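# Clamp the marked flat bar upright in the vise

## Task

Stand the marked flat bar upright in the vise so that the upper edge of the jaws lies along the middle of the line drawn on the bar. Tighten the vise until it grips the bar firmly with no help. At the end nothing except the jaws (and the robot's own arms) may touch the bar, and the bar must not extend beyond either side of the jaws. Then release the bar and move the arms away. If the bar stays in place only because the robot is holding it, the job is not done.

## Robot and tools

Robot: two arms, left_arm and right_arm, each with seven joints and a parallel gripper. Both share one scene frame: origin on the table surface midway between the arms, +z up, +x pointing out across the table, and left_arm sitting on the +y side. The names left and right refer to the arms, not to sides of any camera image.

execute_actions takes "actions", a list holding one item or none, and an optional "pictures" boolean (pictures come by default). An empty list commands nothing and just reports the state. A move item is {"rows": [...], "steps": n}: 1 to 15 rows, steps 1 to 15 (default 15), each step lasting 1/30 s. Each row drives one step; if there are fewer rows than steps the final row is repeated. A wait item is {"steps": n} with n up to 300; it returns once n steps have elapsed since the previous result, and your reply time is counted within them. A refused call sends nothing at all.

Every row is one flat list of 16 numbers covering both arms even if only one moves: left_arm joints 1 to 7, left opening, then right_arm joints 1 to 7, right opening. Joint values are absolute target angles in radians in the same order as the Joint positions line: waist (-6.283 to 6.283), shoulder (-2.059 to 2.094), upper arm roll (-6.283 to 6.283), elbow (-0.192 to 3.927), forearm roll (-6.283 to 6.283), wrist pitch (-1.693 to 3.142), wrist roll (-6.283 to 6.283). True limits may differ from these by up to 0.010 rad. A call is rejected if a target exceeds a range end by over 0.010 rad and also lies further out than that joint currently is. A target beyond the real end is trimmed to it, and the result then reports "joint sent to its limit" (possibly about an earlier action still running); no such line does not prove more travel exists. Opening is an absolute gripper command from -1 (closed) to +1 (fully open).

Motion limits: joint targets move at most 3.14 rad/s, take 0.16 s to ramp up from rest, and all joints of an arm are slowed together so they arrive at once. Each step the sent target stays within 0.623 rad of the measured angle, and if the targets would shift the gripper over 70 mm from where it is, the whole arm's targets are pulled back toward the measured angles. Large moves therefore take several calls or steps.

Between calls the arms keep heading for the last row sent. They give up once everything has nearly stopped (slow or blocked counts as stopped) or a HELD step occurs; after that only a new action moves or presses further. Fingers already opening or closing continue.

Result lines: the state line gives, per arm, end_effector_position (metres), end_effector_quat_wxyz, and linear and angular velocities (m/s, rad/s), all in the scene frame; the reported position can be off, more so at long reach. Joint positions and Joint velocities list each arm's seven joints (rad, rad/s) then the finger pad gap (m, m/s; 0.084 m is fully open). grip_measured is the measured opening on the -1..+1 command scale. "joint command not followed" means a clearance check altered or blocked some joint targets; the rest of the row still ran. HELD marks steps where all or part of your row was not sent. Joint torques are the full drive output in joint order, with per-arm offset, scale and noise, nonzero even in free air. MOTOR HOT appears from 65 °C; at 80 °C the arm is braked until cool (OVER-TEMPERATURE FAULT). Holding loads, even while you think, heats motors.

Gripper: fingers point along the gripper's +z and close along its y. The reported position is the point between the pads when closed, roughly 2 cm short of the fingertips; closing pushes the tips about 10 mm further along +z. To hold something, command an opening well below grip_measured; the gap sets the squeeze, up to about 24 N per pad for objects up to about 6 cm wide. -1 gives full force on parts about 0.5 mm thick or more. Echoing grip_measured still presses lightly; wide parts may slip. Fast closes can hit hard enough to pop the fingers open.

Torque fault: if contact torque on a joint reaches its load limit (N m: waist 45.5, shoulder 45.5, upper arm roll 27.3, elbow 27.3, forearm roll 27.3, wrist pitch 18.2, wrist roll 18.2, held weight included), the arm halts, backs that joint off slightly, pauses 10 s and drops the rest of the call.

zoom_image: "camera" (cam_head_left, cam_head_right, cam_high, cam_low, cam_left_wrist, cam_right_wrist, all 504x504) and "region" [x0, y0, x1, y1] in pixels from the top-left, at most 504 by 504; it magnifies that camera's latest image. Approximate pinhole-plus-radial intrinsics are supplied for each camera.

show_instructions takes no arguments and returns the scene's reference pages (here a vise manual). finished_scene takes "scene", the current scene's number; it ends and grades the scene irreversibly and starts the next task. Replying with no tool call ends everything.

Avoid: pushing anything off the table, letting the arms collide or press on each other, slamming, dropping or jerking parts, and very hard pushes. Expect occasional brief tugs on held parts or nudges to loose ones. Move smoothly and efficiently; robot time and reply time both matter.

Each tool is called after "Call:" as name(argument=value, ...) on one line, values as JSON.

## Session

Call:
show_instructions()

Call:
execute_actions(actions=[])

Reference images for this scene: vise manual.

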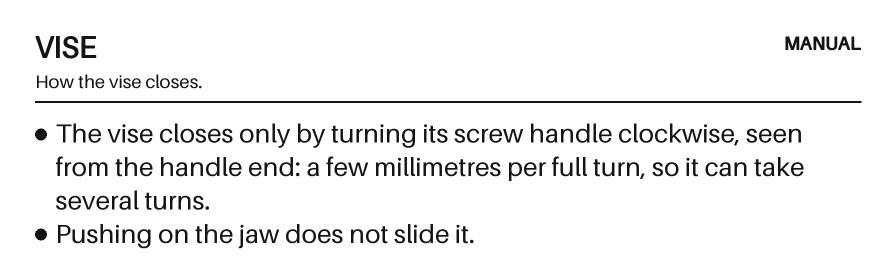

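Scene clock: 0.00 s of 6000.00 s.
left_arm: end_effector_position=(+0.0485, +0.2438, +0.3869) grip_measured=+1.00 end_effector_quat_wxyz=(+0.073, -0.282, +0.950, +0.112) end_effector_velocity=(-0.000, -0.000, -0.000) end_effector_angular_velocity=(+0.000, +0.001, -0.002) | right_arm: end_effector_position=(+0.3611, +0.0823, +0.3689) grip_measured=+1.00 end_effector_quat_wxyz=(+0.156, +0.928, -0.173, +0.291) end_effector_velocity=(+0.001, -0.001, -0.000) end_effector_angular_velocity=(+0.001, -0.000, -0.003)
Joint positions: left_arm=[-1.184 -1.048  0.016  0.857  0.201  2.115  1.424  0.084] | right_arm=[ 0.916  0.081  0.348  1.497 -0.671  1.63   1.583  0.084]
Joint velocities: left_arm=[-0.     0.    -0.     0.    -0.001  0.     0.001 -0.   ] | right_arm=[-0.002  0.    -0.    -0.     0.    -0.     0.002  0.   ]
Joint torques (N m, as the arm reports them, + toward a larger angle): no reading
Motor temperatures (°C, as the motors report them): left_arm=[32 35 39 33 39 33 42] | right_arm=[33 32 30 35 33 33 36]

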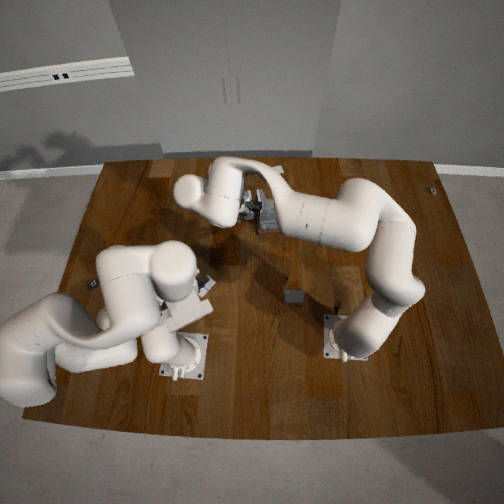

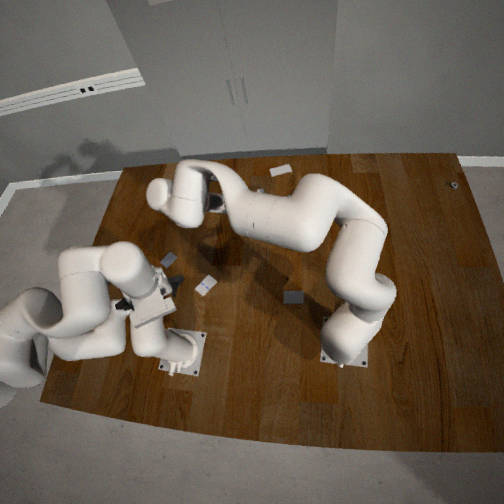

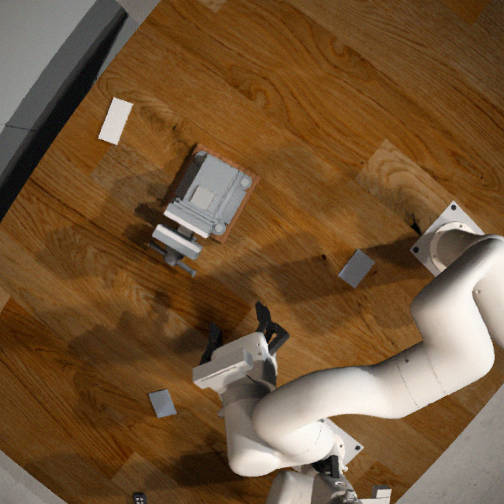

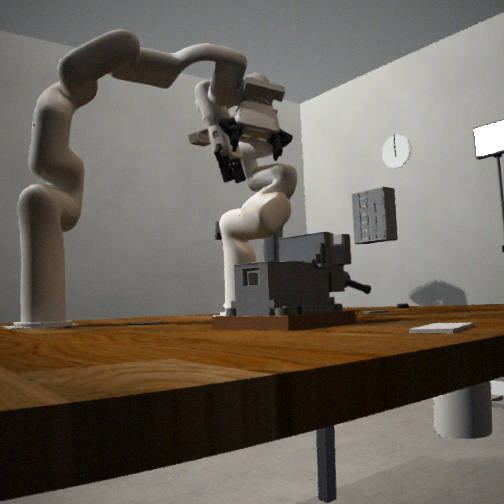

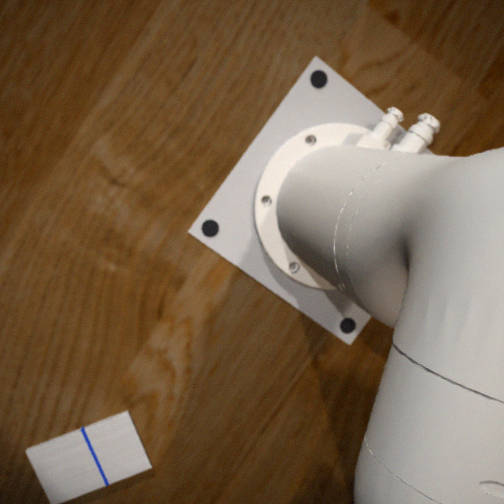

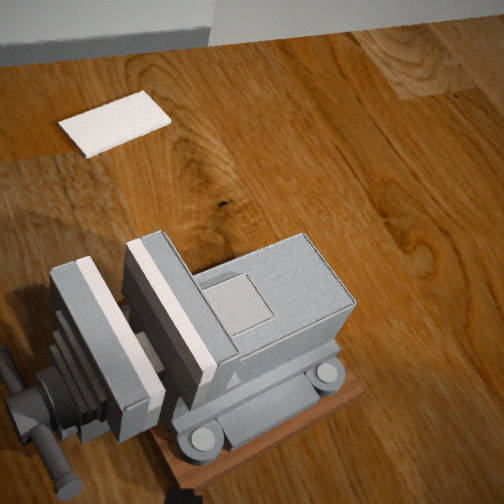

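Call:
execute_actions(actions=[{"rows":[[-0.6,-1.0,0,0.86,0,1.9,1.4,1,0.6,0.22,0,1.454,0,1.234,0,1]]}], pictures=false)

Call:
execute_actions(actions=[{"rows":[[1.3,-0.5,0,0.86,0,1.4,1.4,1,0.6,0.22,0,1.454,0,1.234,0,1]]}], pictures=false)

Call:
execute_actions(actions=[{"steps":40}])

Scene clock: 5.60 s of 6000.00 s.
left_arm: end_effector_position=(+0.0896, +0.2189, +0.3869) grip_measured=+1.00 end_effector_quat_wxyz=(-0.006, -0.515, +0.857, +0.021) end_effector_velocity=(+0.013, -0.008, +0.005) end_effector_angular_velocity=(-0.070, -0.021, +0.111) | right_arm: end_effector_position=(+0.4490, +0.0303, +0.2788) grip_measured=+1.00 end_effector_quat_wxyz=(+0.097, +0.986, -0.120, +0.062) end_effector_velocity=(+0.212, -0.143, -0.145) end_effector_angular_velocity=(+0.644, +0.784, +0.676)
Joint positions: left_arm=[-0.611 -1.001  0.001  0.86   0.004  1.905  1.401  0.084] | right_arm=[ 0.713  0.171  0.124  1.469 -0.245  1.377  1.051  0.084]
Joint velocities: left_arm=[ 0.129  0.003 -0.015  0.004 -0.058 -0.058 -0.006  0.   ] | right_arm=[-0.448  0.197 -0.499 -0.064  0.941 -0.546 -1.797 -0.   ]
Joint torques (N m, as the arm reports them, + toward a larger angle): left_arm=[-1.97  1.9   0.33 13.4  -0.23 -0.57 -0.28] | right_arm=[  1.12 -36.82   1.2   14.47  -0.81  -1.07  -0.03]
Motor temperatures (°C, as the motors report them): left_arm=[32 35 39 34 39 33 42] | right_arm=[33 32 30 35 33 33 36]
Steps of this call (steps 1 to 153: nothing new was sent; steps 154 to 168: all 15 steps of this action). Readings (joint positions):
154: left_arm=[-1.184 -1.048 0.016 0.857 0.201 2.115 1.424] | right_arm=[0.916 0.081 0.348 1.497 -0.671 1.630 1.583]
155: left_arm=[-1.181 -1.048 0.016 0.857 0.200 2.113 1.423] | right_arm=[0.915 0.082 0.347 1.496 -0.667 1.627 1.579]
157: left_arm=[-1.138 -1.045 0.014 0.858 0.184 2.096 1.422] | right_arm=[0.897 0.088 0.331 1.495 -0.623 1.599 1.535]
161: left_arm=[-0.859 -1.022 0.006 0.859 0.089 1.995 1.410] | right_arm=[0.823 0.123 0.243 1.483 -0.482 1.515 1.391]
168: the state above

Scene clock: 6.10 s of 6000.00 s.
left_arm: end_effector_position=(+0.2207, +0.2633, +0.3458) grip_measured=+1.00 end_effector_quat_wxyz=(+0.012, +0.700, -0.714, -0.018) end_effector_velocity=(+0.213, +0.271, -0.091) end_effector_angular_velocity=(-0.001, -0.000, +1.192) | right_arm: end_effector_position=(+0.5063, -0.0087, +0.2505) grip_measured=+1.00 end_effector_quat_wxyz=(+0.001, +0.970, +0.242, +0.000) end_effector_velocity=(+0.003, +0.004, -0.001) end_effector_angular_velocity=(+0.030, +0.003, +0.409)
Joint positions: left_arm=[-0.139 -0.709 -0.     0.859  0.001  1.611  1.4    0.084] | right_arm=[ 0.602  0.219  0.003  1.454 -0.002  1.235  0.032  0.084]
Joint velocities: left_arm=[ 1.19   0.475  0.002  0.     0.001 -0.476 -0.001 -0.   ] | right_arm=[-0.005  0.004 -0.004 -0.001  0.03  -0.018 -0.428  0.   ]
Joint torques (N m, as the arm reports them, + toward a larger angle): left_arm=[-0.11 -4.21  1.26 15.52 -0.1  -0.71 -0.34] | right_arm=[ -0.08 -36.78  -0.39  14.35  -0.64  -1.42   0.94]
Motor temperatures (°C, as the motors report them): left_arm=[32 35 39 34 39 33 42] | right_arm=[33 32 30 35 33 33 36]
Steps of this call (steps 1 to 15: all 15 steps of this action). Readings (joint positions):
1: left_arm=[-0.608 -1.000 0.000 0.860 0.003 1.903 1.400] | right_arm=[0.699 0.177 0.108 1.467 -0.214 1.359 0.988]
2: left_arm=[-0.602 -0.998 -0.000 0.860 0.002 1.899 1.400] | right_arm=[0.685 0.183 0.093 1.465 -0.184 1.341 0.921]
4: left_arm=[-0.558 -0.966 -0.002 0.863 0.001 1.862 1.400] | right_arm=[0.658 0.194 0.064 1.462 -0.127 1.308 0.768]
8: left_arm=[-0.408 -0.848 -0.001 0.859 0.001 1.751 1.400] | right_arm=[0.619 0.212 0.020 1.456 -0.043 1.259 0.417]
15: the state above

Scene clock: 7.43 s of 6000.00 s.
left_arm: end_effector_position=(+0.0730, +0.6165, +0.2992) grip_measured=+1.00 end_effector_quat_wxyz=(+0.020, +0.997, -0.080, -0.005) end_effector_velocity=(-0.023, +0.012, +0.000) end_effector_angular_velocity=(+0.011, +0.007, +0.085) | right_arm: end_effector_position=(+0.5075, -0.0104, +0.2500) grip_measured=+1.00 end_effector_quat_wxyz=(-0.000, +0.967, +0.255, -0.000) end_effector_velocity=(+0.001, -0.001, -0.000) end_effector_angular_velocity=(-0.001, +0.001, -0.003)
Joint positions: left_arm=[ 1.29  -0.501  0.001  0.86   0.     1.401  1.4    0.084] | right_arm=[ 0.6    0.22   0.     1.454  0.     1.234 -0.     0.084]
Joint velocities: left_arm=[ 0.113  0.006 -0.034  0.003 -0.006 -0.011 -0.     0.   ] | right_arm=[-0.003 -0.     0.    -0.001 -0.    -0.     0.     0.   ]
Joint torques (N m, as the arm reports them, + toward a larger angle): left_arm=[-2.41 -7.19 -0.73 15.63 -0.35 -0.83 -0.39] | right_arm=[ -0.18 -37.21  -0.51  14.18  -0.1   -1.29   0.35]
Motor temperatures (°C, as the motors report them): left_arm=[32 35 39 34 39 33 42] | right_arm=[33 32 30 35 33 33 36]
Steps of this call (steps 1 to 40: the robot went on to your last target). Readings (joint positions):
1: left_arm=[-0.099 -0.694 -0.000 0.859 0.001 1.596 1.400] | right_arm=[0.602 0.219 0.003 1.454 -0.002 1.235 0.021]
2: left_arm=[-0.060 -0.680 -0.000 0.859 0.001 1.582 1.400] | right_arm=[0.602 0.219 0.002 1.454 -0.001 1.235 0.014]
4: left_arm=[0.020 -0.655 0.000 0.860 0.001 1.556 1.400] | right_arm=[0.601 0.219 0.002 1.454 -0.001 1.234 0.006]
8: left_arm=[0.180 -0.614 0.000 0.860 0.001 1.515 1.400] | right_arm=[0.600 0.220 0.001 1.454 -0.000 1.234 0.001]
40: the state above

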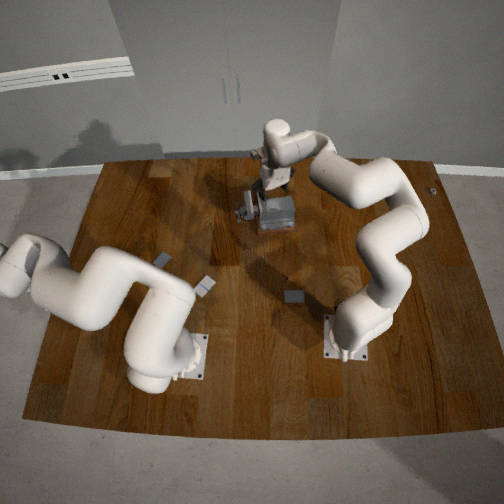

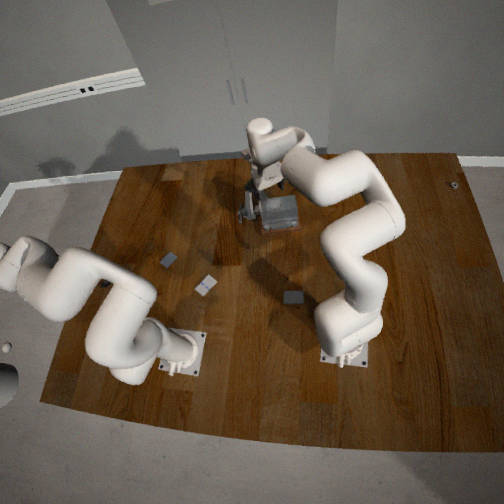

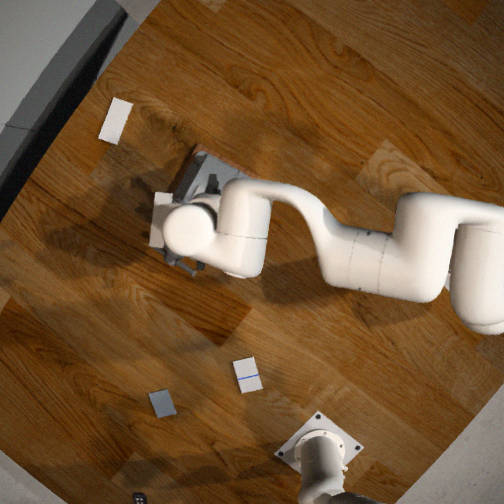

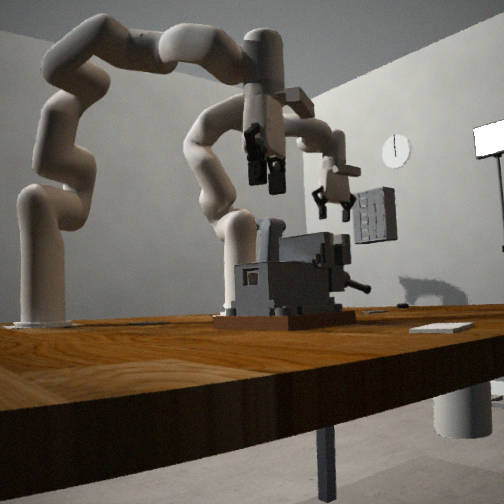

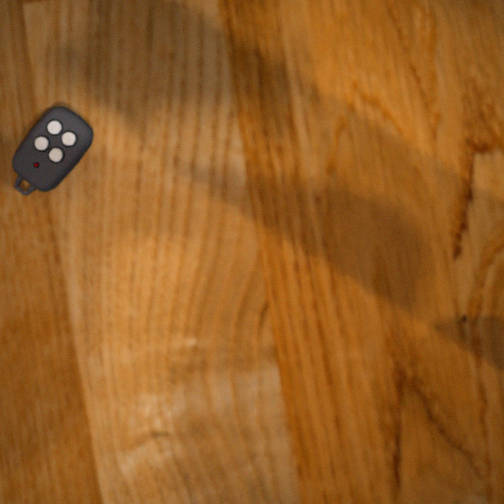

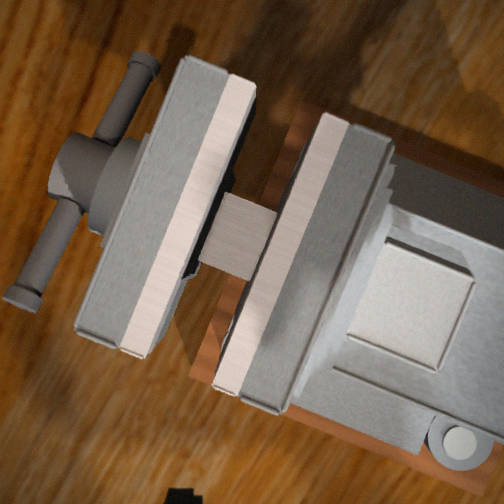

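Call:
execute_actions(actions=[{"rows":[[1.3,-0.5,0,0.86,0,1.4,1.4,1,1.22,0.2,0,1.2,0,1.0,0,1]]}], pictures=false)

Call:
execute_actions(actions=[{"steps":35}])

Scene clock: 11.87 s of 6000.00 s.
left_arm: end_effector_position=(+0.0702, +0.6177, +0.2991) grip_measured=+1.00 end_effector_quat_wxyz=(+0.019, +0.997, -0.075, -0.005) end_effector_velocity=(-0.000, -0.000, -0.000) end_effector_angular_velocity=(-0.001, +0.001, +0.002) | right_arm: end_effector_position=(+0.4003, +0.1106, +0.2116) grip_measured=+1.00 end_effector_quat_wxyz=(-0.000, +0.918, +0.398, -0.000) end_effector_velocity=(-0.294, +0.237, -0.089) end_effector_angular_velocity=(-0.001, +0.002, +0.710)
Joint positions: left_arm=[ 1.3   -0.5    0.     0.86  -0.     1.4    1.4    0.084] | right_arm=[ 0.901  0.211  0.001  1.331  0.     1.12  -0.     0.084]
Joint velocities: left_arm=[ 0.002  0.    -0.    -0.     0.     0.001 -0.001 -0.   ] | right_arm=[ 0.705 -0.023  0.004 -0.288  0.    -0.263 -0.001  0.   ]
Joint torques (N m, as the arm reports them, + toward a larger angle): left_arm=[-0.1  -6.6   0.03 15.47 -0.25 -0.78 -0.11] | right_arm=[ -1.09 -36.73  -0.83  14.24  -0.38  -1.39   0.4 ]
Motor temperatures (°C, as the motors report them): left_arm=[32 35 39 34 39 33 42] | right_arm=[33 32 30 36 33 33 36]
Steps of this call (steps 1 to 30: the robot went on to your last target; steps 31 to 118: nothing new was sent; steps 119 to 133: all 15 steps of this action). Readings (joint positions):
119: left_arm=[1.300 -0.500 0.000 0.860 0.000 1.400 1.400] | right_arm=[0.600 0.220 -0.000 1.454 -0.000 1.234 0.000]
120: left_arm=[1.300 -0.500 0.000 0.860 -0.000 1.400 1.400] | right_arm=[0.603 0.220 -0.001 1.453 -0.000 1.232 0.000]
122: left_arm=[1.300 -0.500 0.000 0.860 0.000 1.400 1.400] | right_arm=[0.637 0.217 -0.009 1.439 -0.001 1.217 0.000]
126: left_arm=[1.300 -0.500 -0.000 0.860 0.000 1.400 1.400] | right_arm=[0.739 0.216 0.003 1.397 0.000 1.182 -0.000]
133: the state above

Scene clock: 13.03 s of 6000.00 s.
left_arm: end_effector_position=(+0.0702, +0.6177, +0.2991) grip_measured=+1.00 end_effector_quat_wxyz=(+0.019, +0.997, -0.075, -0.005) end_effector_velocity=(-0.000, -0.000, +0.000) end_effector_angular_velocity=(+0.000, +0.001, +0.000) | right_arm: end_effector_position=(+0.2552, +0.1910, +0.1724) grip_measured=+1.00 end_effector_quat_wxyz=(-0.000, +0.843, +0.538, +0.000) end_effector_velocity=(-0.001, +0.001, +0.000) end_effector_angular_velocity=(+0.001, -0.000, +0.003)
Joint positions: left_arm=[ 1.3   -0.5    0.     0.86  -0.     1.4    1.4    0.084] | right_arm=[ 1.22   0.2   -0.     1.2   -0.     1.     0.     0.084]
Joint velocities: left_arm=[ 0.001 -0.    -0.     0.     0.001  0.001 -0.     0.   ] | right_arm=[ 0.002 -0.001  0.001  0.     0.     0.    -0.    -0.   ]
Joint torques (N m, as the arm reports them, + toward a larger angle): left_arm=[-0.51 -6.87  0.08 15.82 -0.03 -0.88 -0.27] | right_arm=[  0.11 -35.82  -0.41  13.71   0.06  -1.36   0.22]
Motor temperatures (°C, as the motors report them): left_arm=[32 35 39 34 39 33 42] | right_arm=[33 32 30 36 33 33 36]
Steps of this call (steps 1 to 30: the robot went on to your last target; steps 31 to 35: nothing new was sent). Readings (joint positions):
1: left_arm=[1.300 -0.500 0.000 0.860 -0.000 1.400 1.400] | right_arm=[0.925 0.210 0.001 1.321 0.000 1.112 -0.000]
2: left_arm=[1.300 -0.500 0.000 0.860 0.000 1.400 1.400] | right_arm=[0.948 0.209 0.001 1.311 0.000 1.103 -0.000]
4: left_arm=[1.300 -0.500 -0.000 0.860 -0.000 1.400 1.400] | right_arm=[0.995 0.207 0.001 1.292 0.000 1.085 -0.000]
8: left_arm=[1.300 -0.500 -0.000 0.860 0.000 1.400 1.400] | right_arm=[1.090 0.204 0.000 1.253 0.000 1.049 -0.000]
35: the state above
All arms were judged still, so your last target was given up. Only a new action makes them travel on or press farther. Fingers that are still opening or closing keep moving.

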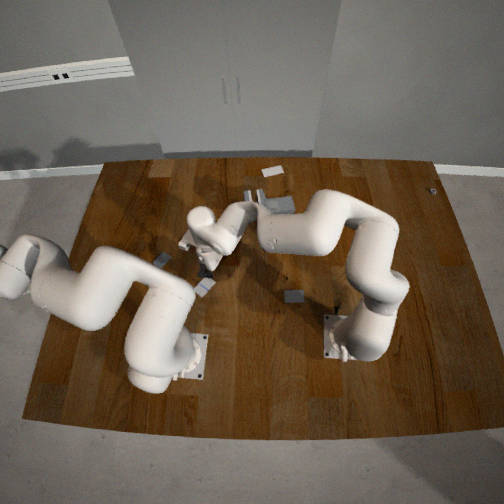

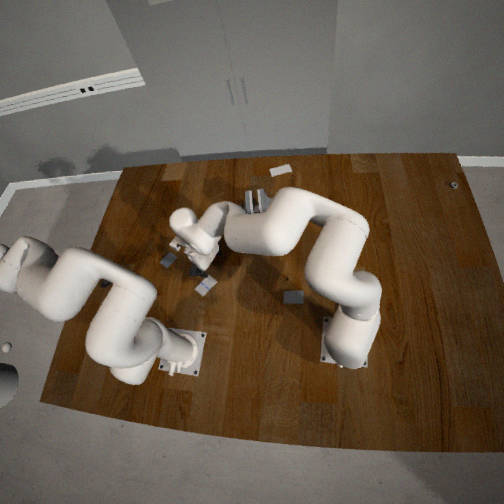

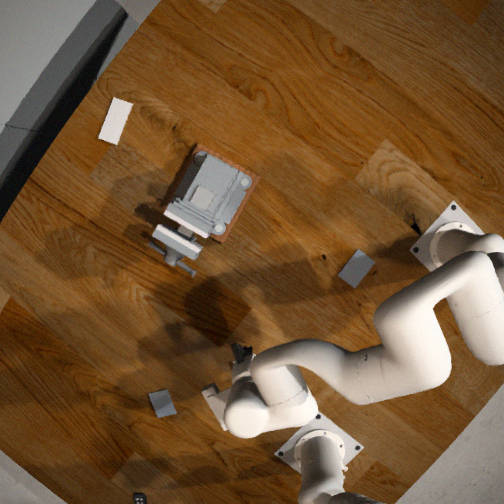

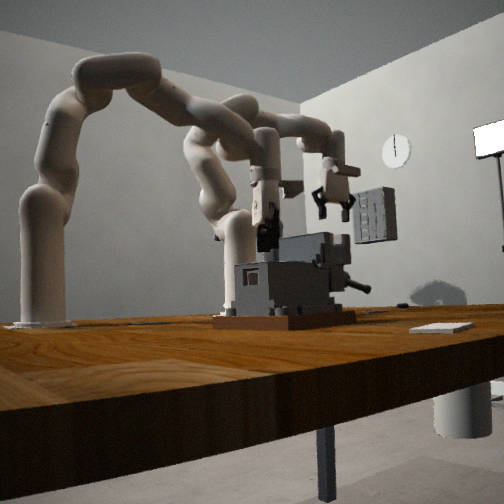

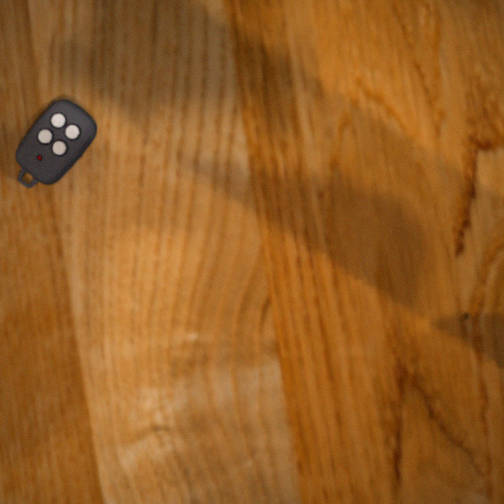

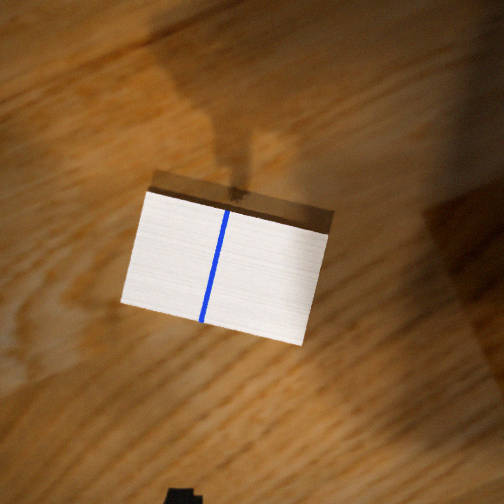

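Call:
execute_actions(actions=[{"rows":[[1.3,-0.5,0,0.86,0,1.4,1.4,1,1.253,0.54,0,1.317,0,0.777,1.839,0.6]]}], pictures=false)

Call:
execute_actions(actions=[{"steps":25}])

Scene clock: 19.10 s of 6000.00 s.
left_arm: end_effector_position=(+0.0702, +0.6177, +0.2991) grip_measured=+1.00 end_effector_quat_wxyz=(+0.019, +0.997, -0.075, -0.005) end_effector_velocity=(-0.000, +0.000, -0.000) end_effector_angular_velocity=(-0.000, +0.002, -0.002) | right_arm: end_effector_position=(+0.2596, +0.2394, +0.0654) grip_measured=+0.59 end_effector_quat_wxyz=(+0.001, +0.986, +0.165, -0.001) end_effector_velocity=(-0.005, +0.048, -0.165) end_effector_angular_velocity=(-0.016, -0.001, -2.642)
Joint positions: left_arm=[ 1.3   -0.5    0.     0.86   0.     1.4    1.4    0.084] | right_arm=[1.249 0.498 0.    1.301 0.    0.806 0.833 0.069]
Joint velocities: left_arm=[-0.     0.001 -0.     0.     0.002  0.     0.001 -0.   ] | right_arm=[ 0.041  0.42   0.001  0.136  0.    -0.27   2.683 -0.   ]
Joint torques (N m, as the arm reports them, + toward a larger angle): left_arm=[-0.4  -6.85  0.3  15.65  0.07 -0.94 -0.11] | right_arm=[ -0.7  -49.45  -0.79  14.13  -0.15  -1.6    0.25]
Motor temperatures (°C, as the motors report them): left_arm=[32 35 39 34 39 33 42] | right_arm=[33 32 30 36 33 33 36]
Steps of this call (steps 1 to 167: nothing new was sent; steps 168 to 182: all 15 steps of this action). Readings (joint positions):
168: left_arm=[1.300 -0.500 0.000 0.860 0.000 1.400 1.400] | right_arm=[1.220 0.200 -0.000 1.200 -0.000 1.000 0.000]
169: left_arm=[1.300 -0.500 -0.000 0.860 -0.000 1.400 1.400] | right_arm=[1.220 0.201 -0.000 1.201 -0.000 0.999 0.004]
171: left_arm=[1.300 -0.500 0.000 0.860 -0.000 1.400 1.400] | right_arm=[1.222 0.222 -0.001 1.211 -0.000 0.982 0.050]
175: left_arm=[1.300 -0.500 0.000 0.860 -0.000 1.400 1.400] | right_arm=[1.234 0.342 0.000 1.249 0.000 0.907 0.275]
182: the state above

Scene clock: 19.93 s of 6000.00 s.
left_arm: end_effector_position=(+0.0702, +0.6177, +0.2991) grip_measured=+1.00 end_effector_quat_wxyz=(+0.019, +0.997, -0.075, -0.005) end_effector_velocity=(+0.000, -0.000, -0.000) end_effector_angular_velocity=(-0.001, +0.003, -0.002) | right_arm: end_effector_position=(+0.2597, +0.2453, +0.0500) grip_measured=+0.59 end_effector_quat_wxyz=(-0.000, +0.944, -0.329, +0.000) end_effector_velocity=(-0.001, -0.001, -0.001) end_effector_angular_velocity=(-0.003, +0.001, -0.003)
Joint positions: left_arm=[ 1.3   -0.5    0.     0.86  -0.     1.4    1.4    0.084] | right_arm=[ 1.253  0.54  -0.     1.317 -0.     0.777  1.839  0.069]
Joint velocities: left_arm=[-0.002  0.001 -0.    -0.     0.002  0.001 -0.    -0.   ] | right_arm=[ 0.     0.    -0.    -0.003  0.     0.     0.003 -0.   ]
Joint torques (N m, as the arm reports them, + toward a larger angle): left_arm=[-0.16 -6.42  0.36 15.69 -0.08 -0.93 -0.19] | right_arm=[ -0.18 -42.95  -0.38  12.47  -0.49  -1.5    0.21]
Motor temperatures (°C, as the motors report them): left_arm=[32 35 39 35 39 33 42] | right_arm=[33 32 30 36 33 33 36]
Steps of this call (steps 1 to 25: the robot went on to your last target). Readings (joint positions):
1: left_arm=[1.300 -0.500 -0.000 0.860 0.000 1.400 1.400] | right_arm=[1.250 0.511 0.000 1.305 0.000 0.798 0.923]
2: left_arm=[1.300 -0.500 0.000 0.860 -0.000 1.400 1.400] | right_arm=[1.251 0.520 0.000 1.308 0.000 0.792 1.012]
4: left_arm=[1.300 -0.500 0.000 0.860 -0.000 1.400 1.400] | right_arm=[1.252 0.530 0.000 1.313 0.000 0.784 1.191]
8: left_arm=[1.300 -0.500 -0.000 0.860 0.000 1.400 1.400] | right_arm=[1.253 0.537 -0.000 1.317 0.000 0.778 1.543]
25: the state above

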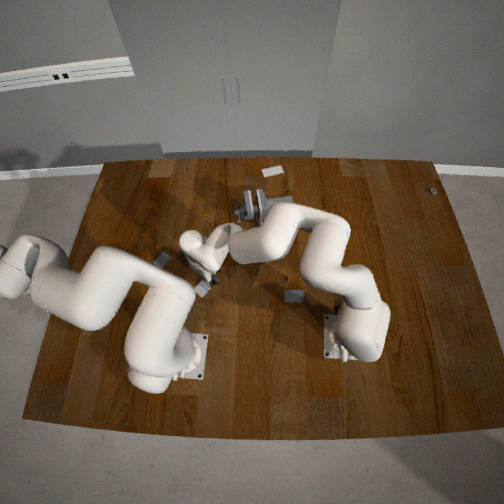

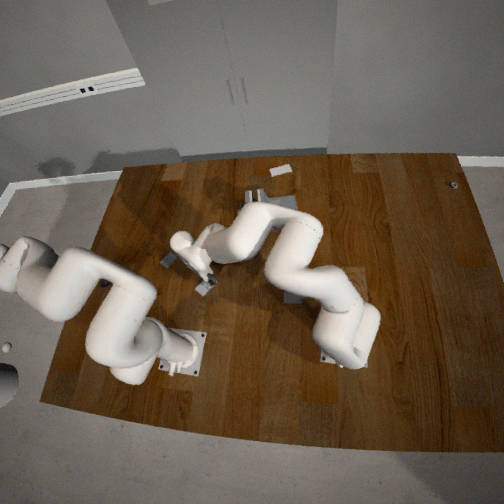

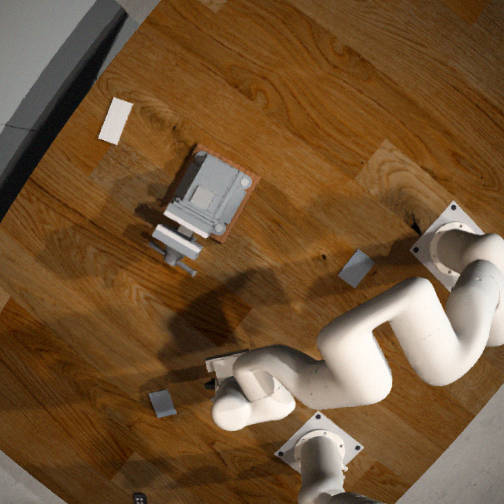

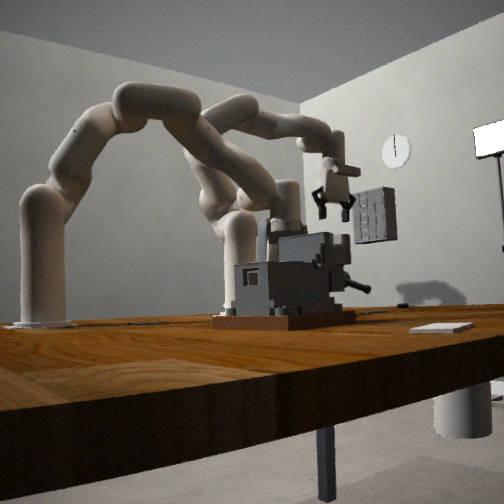

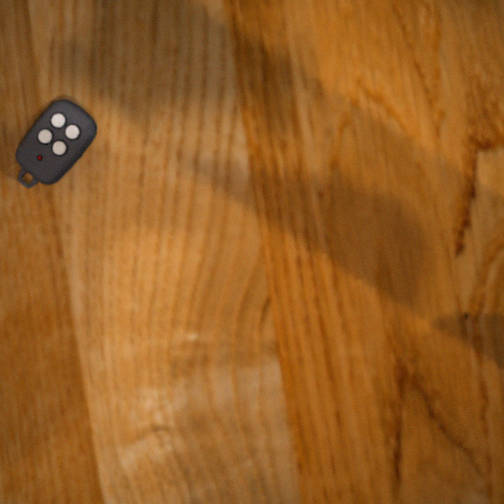

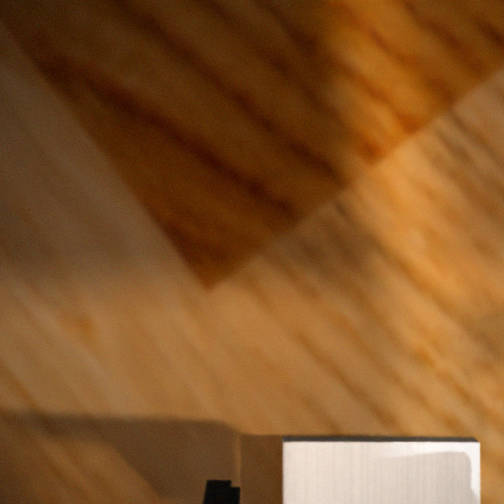

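Good. Descend to 0.022 and close.

Call:
execute_actions(actions=[{"rows":[[1.3,-0.5,0,0.86,0,1.4,1.4,1,1.253,0.57,0,1.314,0,0.744,1.845,0.4],[1.3,-0.5,0,0.86,0,1.4,1.4,1,1.253,0.57,0,1.314,0,0.744,1.845,0.4],[1.3,-0.5,0,0.86,0,1.4,1.4,1,1.253,0.57,0,1.314,0,0.744,1.845,0.4],[1.3,-0.5,0,0.86,0,1.4,1.4,1,1.253,0.57,0,1.314,0,0.744,1.845,0.4],[1.3,-0.5,0,0.86,0,1.4,1.4,1,1.253,0.585,0,1.312,0,0.727,1.845,0.4],[1.3,-0.5,0,0.86,0,1.4,1.4,1,1.253,0.585,0,1.312,0,0.727,1.845,0.4],[1.3,-0.5,0,0.86,0,1.4,1.4,1,1.253,0.585,0,1.312,0,0.727,1.845,0.4],[1.3,-0.5,0,0.86,0,1.4,1.4,1,1.253,0.594,0,1.311,0,0.717,1.845,0.4]]}], pictures=false)

Call:
execute_actions(actions=[{"rows":[[1.3,-0.5,0,0.86,0,1.4,1.4,1,1.253,0.594,0,1.311,0,0.717,1.845,0.3],[1.3,-0.5,0,0.86,0,1.4,1.4,1,1.253,0.594,0,1.311,0,0.717,1.845,0.25],[1.3,-0.5,0,0.86,0,1.4,1.4,1,1.253,0.594,0,1.311,0,0.717,1.845,0.2],[1.3,-0.5,0,0.86,0,1.4,1.4,1,1.253,0.594,0,1.311,0,0.717,1.845,0.15],[1.3,-0.5,0,0.86,0,1.4,1.4,1,1.253,0.594,0,1.311,0,0.717,1.845,0.1],[1.3,-0.5,0,0.86,0,1.4,1.4,1,1.253,0.594,0,1.311,0,0.717,1.845,0.05],[1.3,-0.5,0,0.86,0,1.4,1.4,1,1.253,0.594,0,1.311,0,0.717,1.845,0],[1.3,-0.5,0,0.86,0,1.4,1.4,1,1.253,0.594,0,1.311,0,0.717,1.845,-0.2],[1.3,-0.5,0,0.86,0,1.4,1.4,1,1.253,0.594,0,1.311,0,0.717,1.845,-0.6]]}])

Scene clock: 34.83 s of 6000.00 s.
left_arm: end_effector_position=(+0.0702, +0.6177, +0.2991) grip_measured=+1.00 end_effector_quat_wxyz=(+0.019, +0.997, -0.075, -0.005) end_effector_velocity=(+0.000, -0.000, +0.000) end_effector_angular_velocity=(+0.000, -0.002, +0.001) | right_arm: end_effector_position=(+0.2596, +0.2450, +0.0222) grip_measured=+0.39 end_effector_quat_wxyz=(+0.000, +0.943, -0.332, -0.000) end_effector_velocity=(+0.002, +0.005, -0.002) end_effector_angular_velocity=(+0.016, -0.007, +0.001)
Joint positions: left_arm=[ 1.3   -0.5   -0.     0.86   0.     1.4    1.4    0.084] | right_arm=[1.253 0.593 0.    1.311 0.    0.719 1.845 0.061]
Joint velocities: left_arm=[-0.001 -0.001  0.001 -0.    -0.002  0.    -0.001 -0.   ] | right_arm=[ 0.     0.01  -0.     0.005  0.    -0.023 -0.001 -0.   ]
Joint torques (N m, as the arm reports them, + toward a larger angle): left_arm=[-0.21 -6.71  0.1  15.86 -0.2  -0.78 -0.35] | right_arm=[ -0.69 -44.57  -0.46  12.26  -0.28  -1.47   0.31]
Motor temperatures (°C, as the motors report them): left_arm=[32 35 39 35 39 33 42] | right_arm=[33 32 30 36 33 33 36]
Steps of this call (steps 1 to 30: the robot went on to your last target; steps 31 to 432: nothing new was sent; steps 433 to 447: all 15 steps of this action). Readings (joint positions):
433: left_arm=[1.300 -0.500 -0.000 0.860 -0.000 1.400 1.400] | right_arm=[1.253 0.540 -0.000 1.317 -0.000 0.777 1.839]
434: left_arm=[1.300 -0.500 0.000 0.860 0.000 1.400 1.400] | right_arm=[1.253 0.542 -0.000 1.317 -0.000 0.774 1.840]
436: left_arm=[1.300 -0.500 0.000 0.860 -0.000 1.400 1.400] | right_arm=[1.253 0.553 -0.000 1.317 0.000 0.760 1.842]
440: left_arm=[1.300 -0.500 0.000 0.860 -0.000 1.400 1.400] | right_arm=[1.253 0.576 0.000 1.312 -0.000 0.739 1.844]
447: the state above

Scene clock: 35.33 s of 6000.00 s.
left_arm: end_effector_position=(+0.0702, +0.6177, +0.2991) grip_measured=+1.00 end_effector_quat_wxyz=(+0.019, +0.997, -0.075, -0.005) end_effector_velocity=(-0.000, -0.000, -0.000) end_effector_angular_velocity=(-0.001, +0.001, -0.001) | right_arm: end_effector_position=(+0.2597, +0.2455, +0.0222) grip_measured=+0.15 end_effector_quat_wxyz=(-0.001, +0.943, -0.332, +0.000) end_effector_velocity=(+0.000, -0.001, -0.000) end_effector_angular_velocity=(-0.001, +0.000, -0.001)
Joint positions: left_arm=[ 1.3   -0.5    0.     0.86  -0.     1.4    1.4    0.084] | right_arm=[1.253 0.593 0.    1.311 0.    0.717 1.845 0.051]
Joint velocities: left_arm=[ 0.     0.001 -0.001 -0.     0.001  0.001  0.    -0.   ] | right_arm=[-0.     0.    -0.    -0.001 -0.     0.     0.001  0.   ]
Joint torques (N m, as the arm reports them, + toward a larger angle): left_arm=[-0.28 -7.05 -0.02 15.52 -0.06 -0.84 -0.53] | right_arm=[ -0.59 -41.5   -0.54  11.79  -0.53  -1.34   0.47]
Motor temperatures (°C, as the motors report them): left_arm=[32 35 39 35 39 33 42] | right_arm=[33 32 30 36 33 33 36]
Steps of this call (steps 1 to 15: all 15 steps of this action). Readings (joint positions):
1: left_arm=[1.300 -0.500 0.000 0.860 0.000 1.400 1.400] | right_arm=[1.253 0.593 -0.000 1.311 -0.000 0.718 1.845]
2: left_arm=[1.300 -0.500 -0.000 0.860 -0.000 1.400 1.400] | right_arm=[1.253 0.593 -0.000 1.311 0.000 0.718 1.845]
4: left_arm=[1.300 -0.500 0.000 0.860 -0.000 1.400 1.400] | right_arm=[1.253 0.593 -0.000 1.311 0.000 0.717 1.845]
8: left_arm=[1.300 -0.500 0.000 0.860 0.000 1.400 1.400] | right_arm=[1.253 0.593 0.000 1.312 0.000 0.717 1.845]
15: the state above

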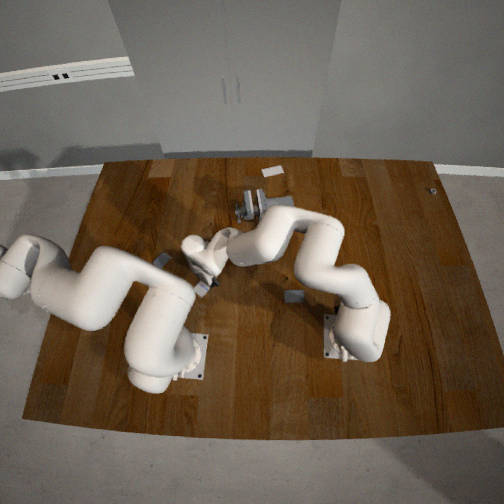

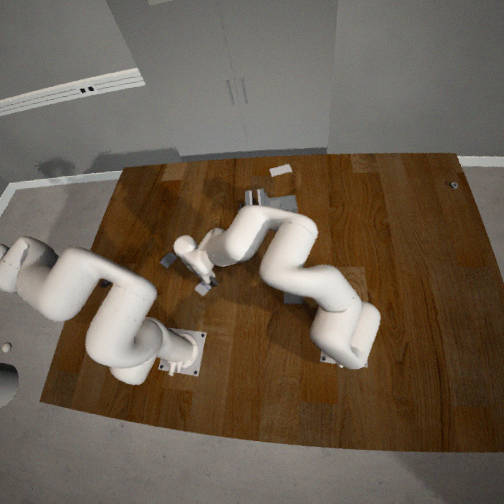

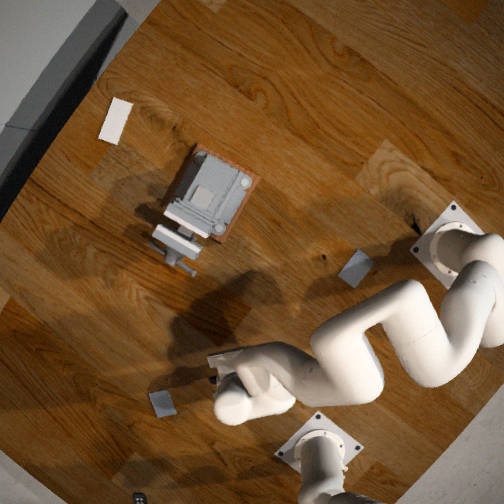

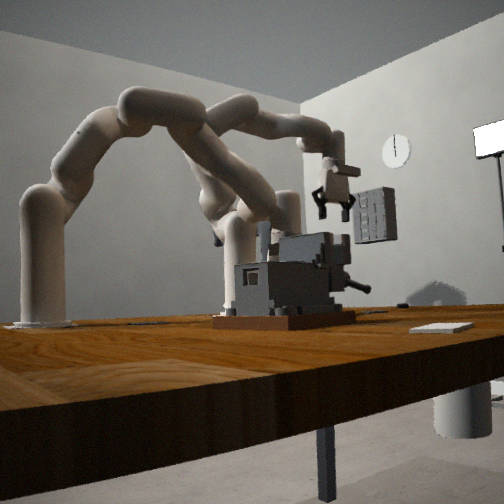

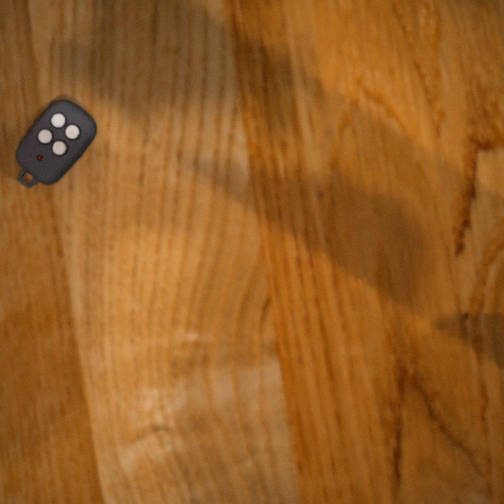

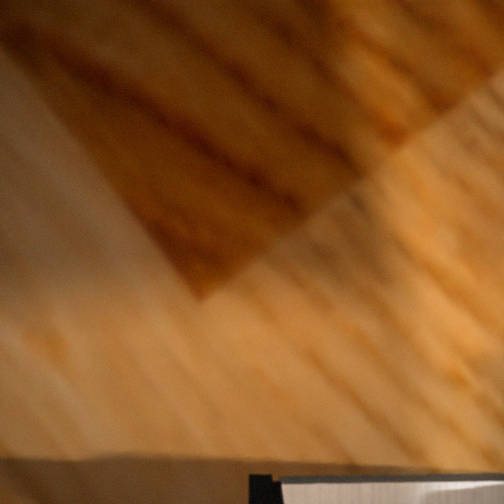

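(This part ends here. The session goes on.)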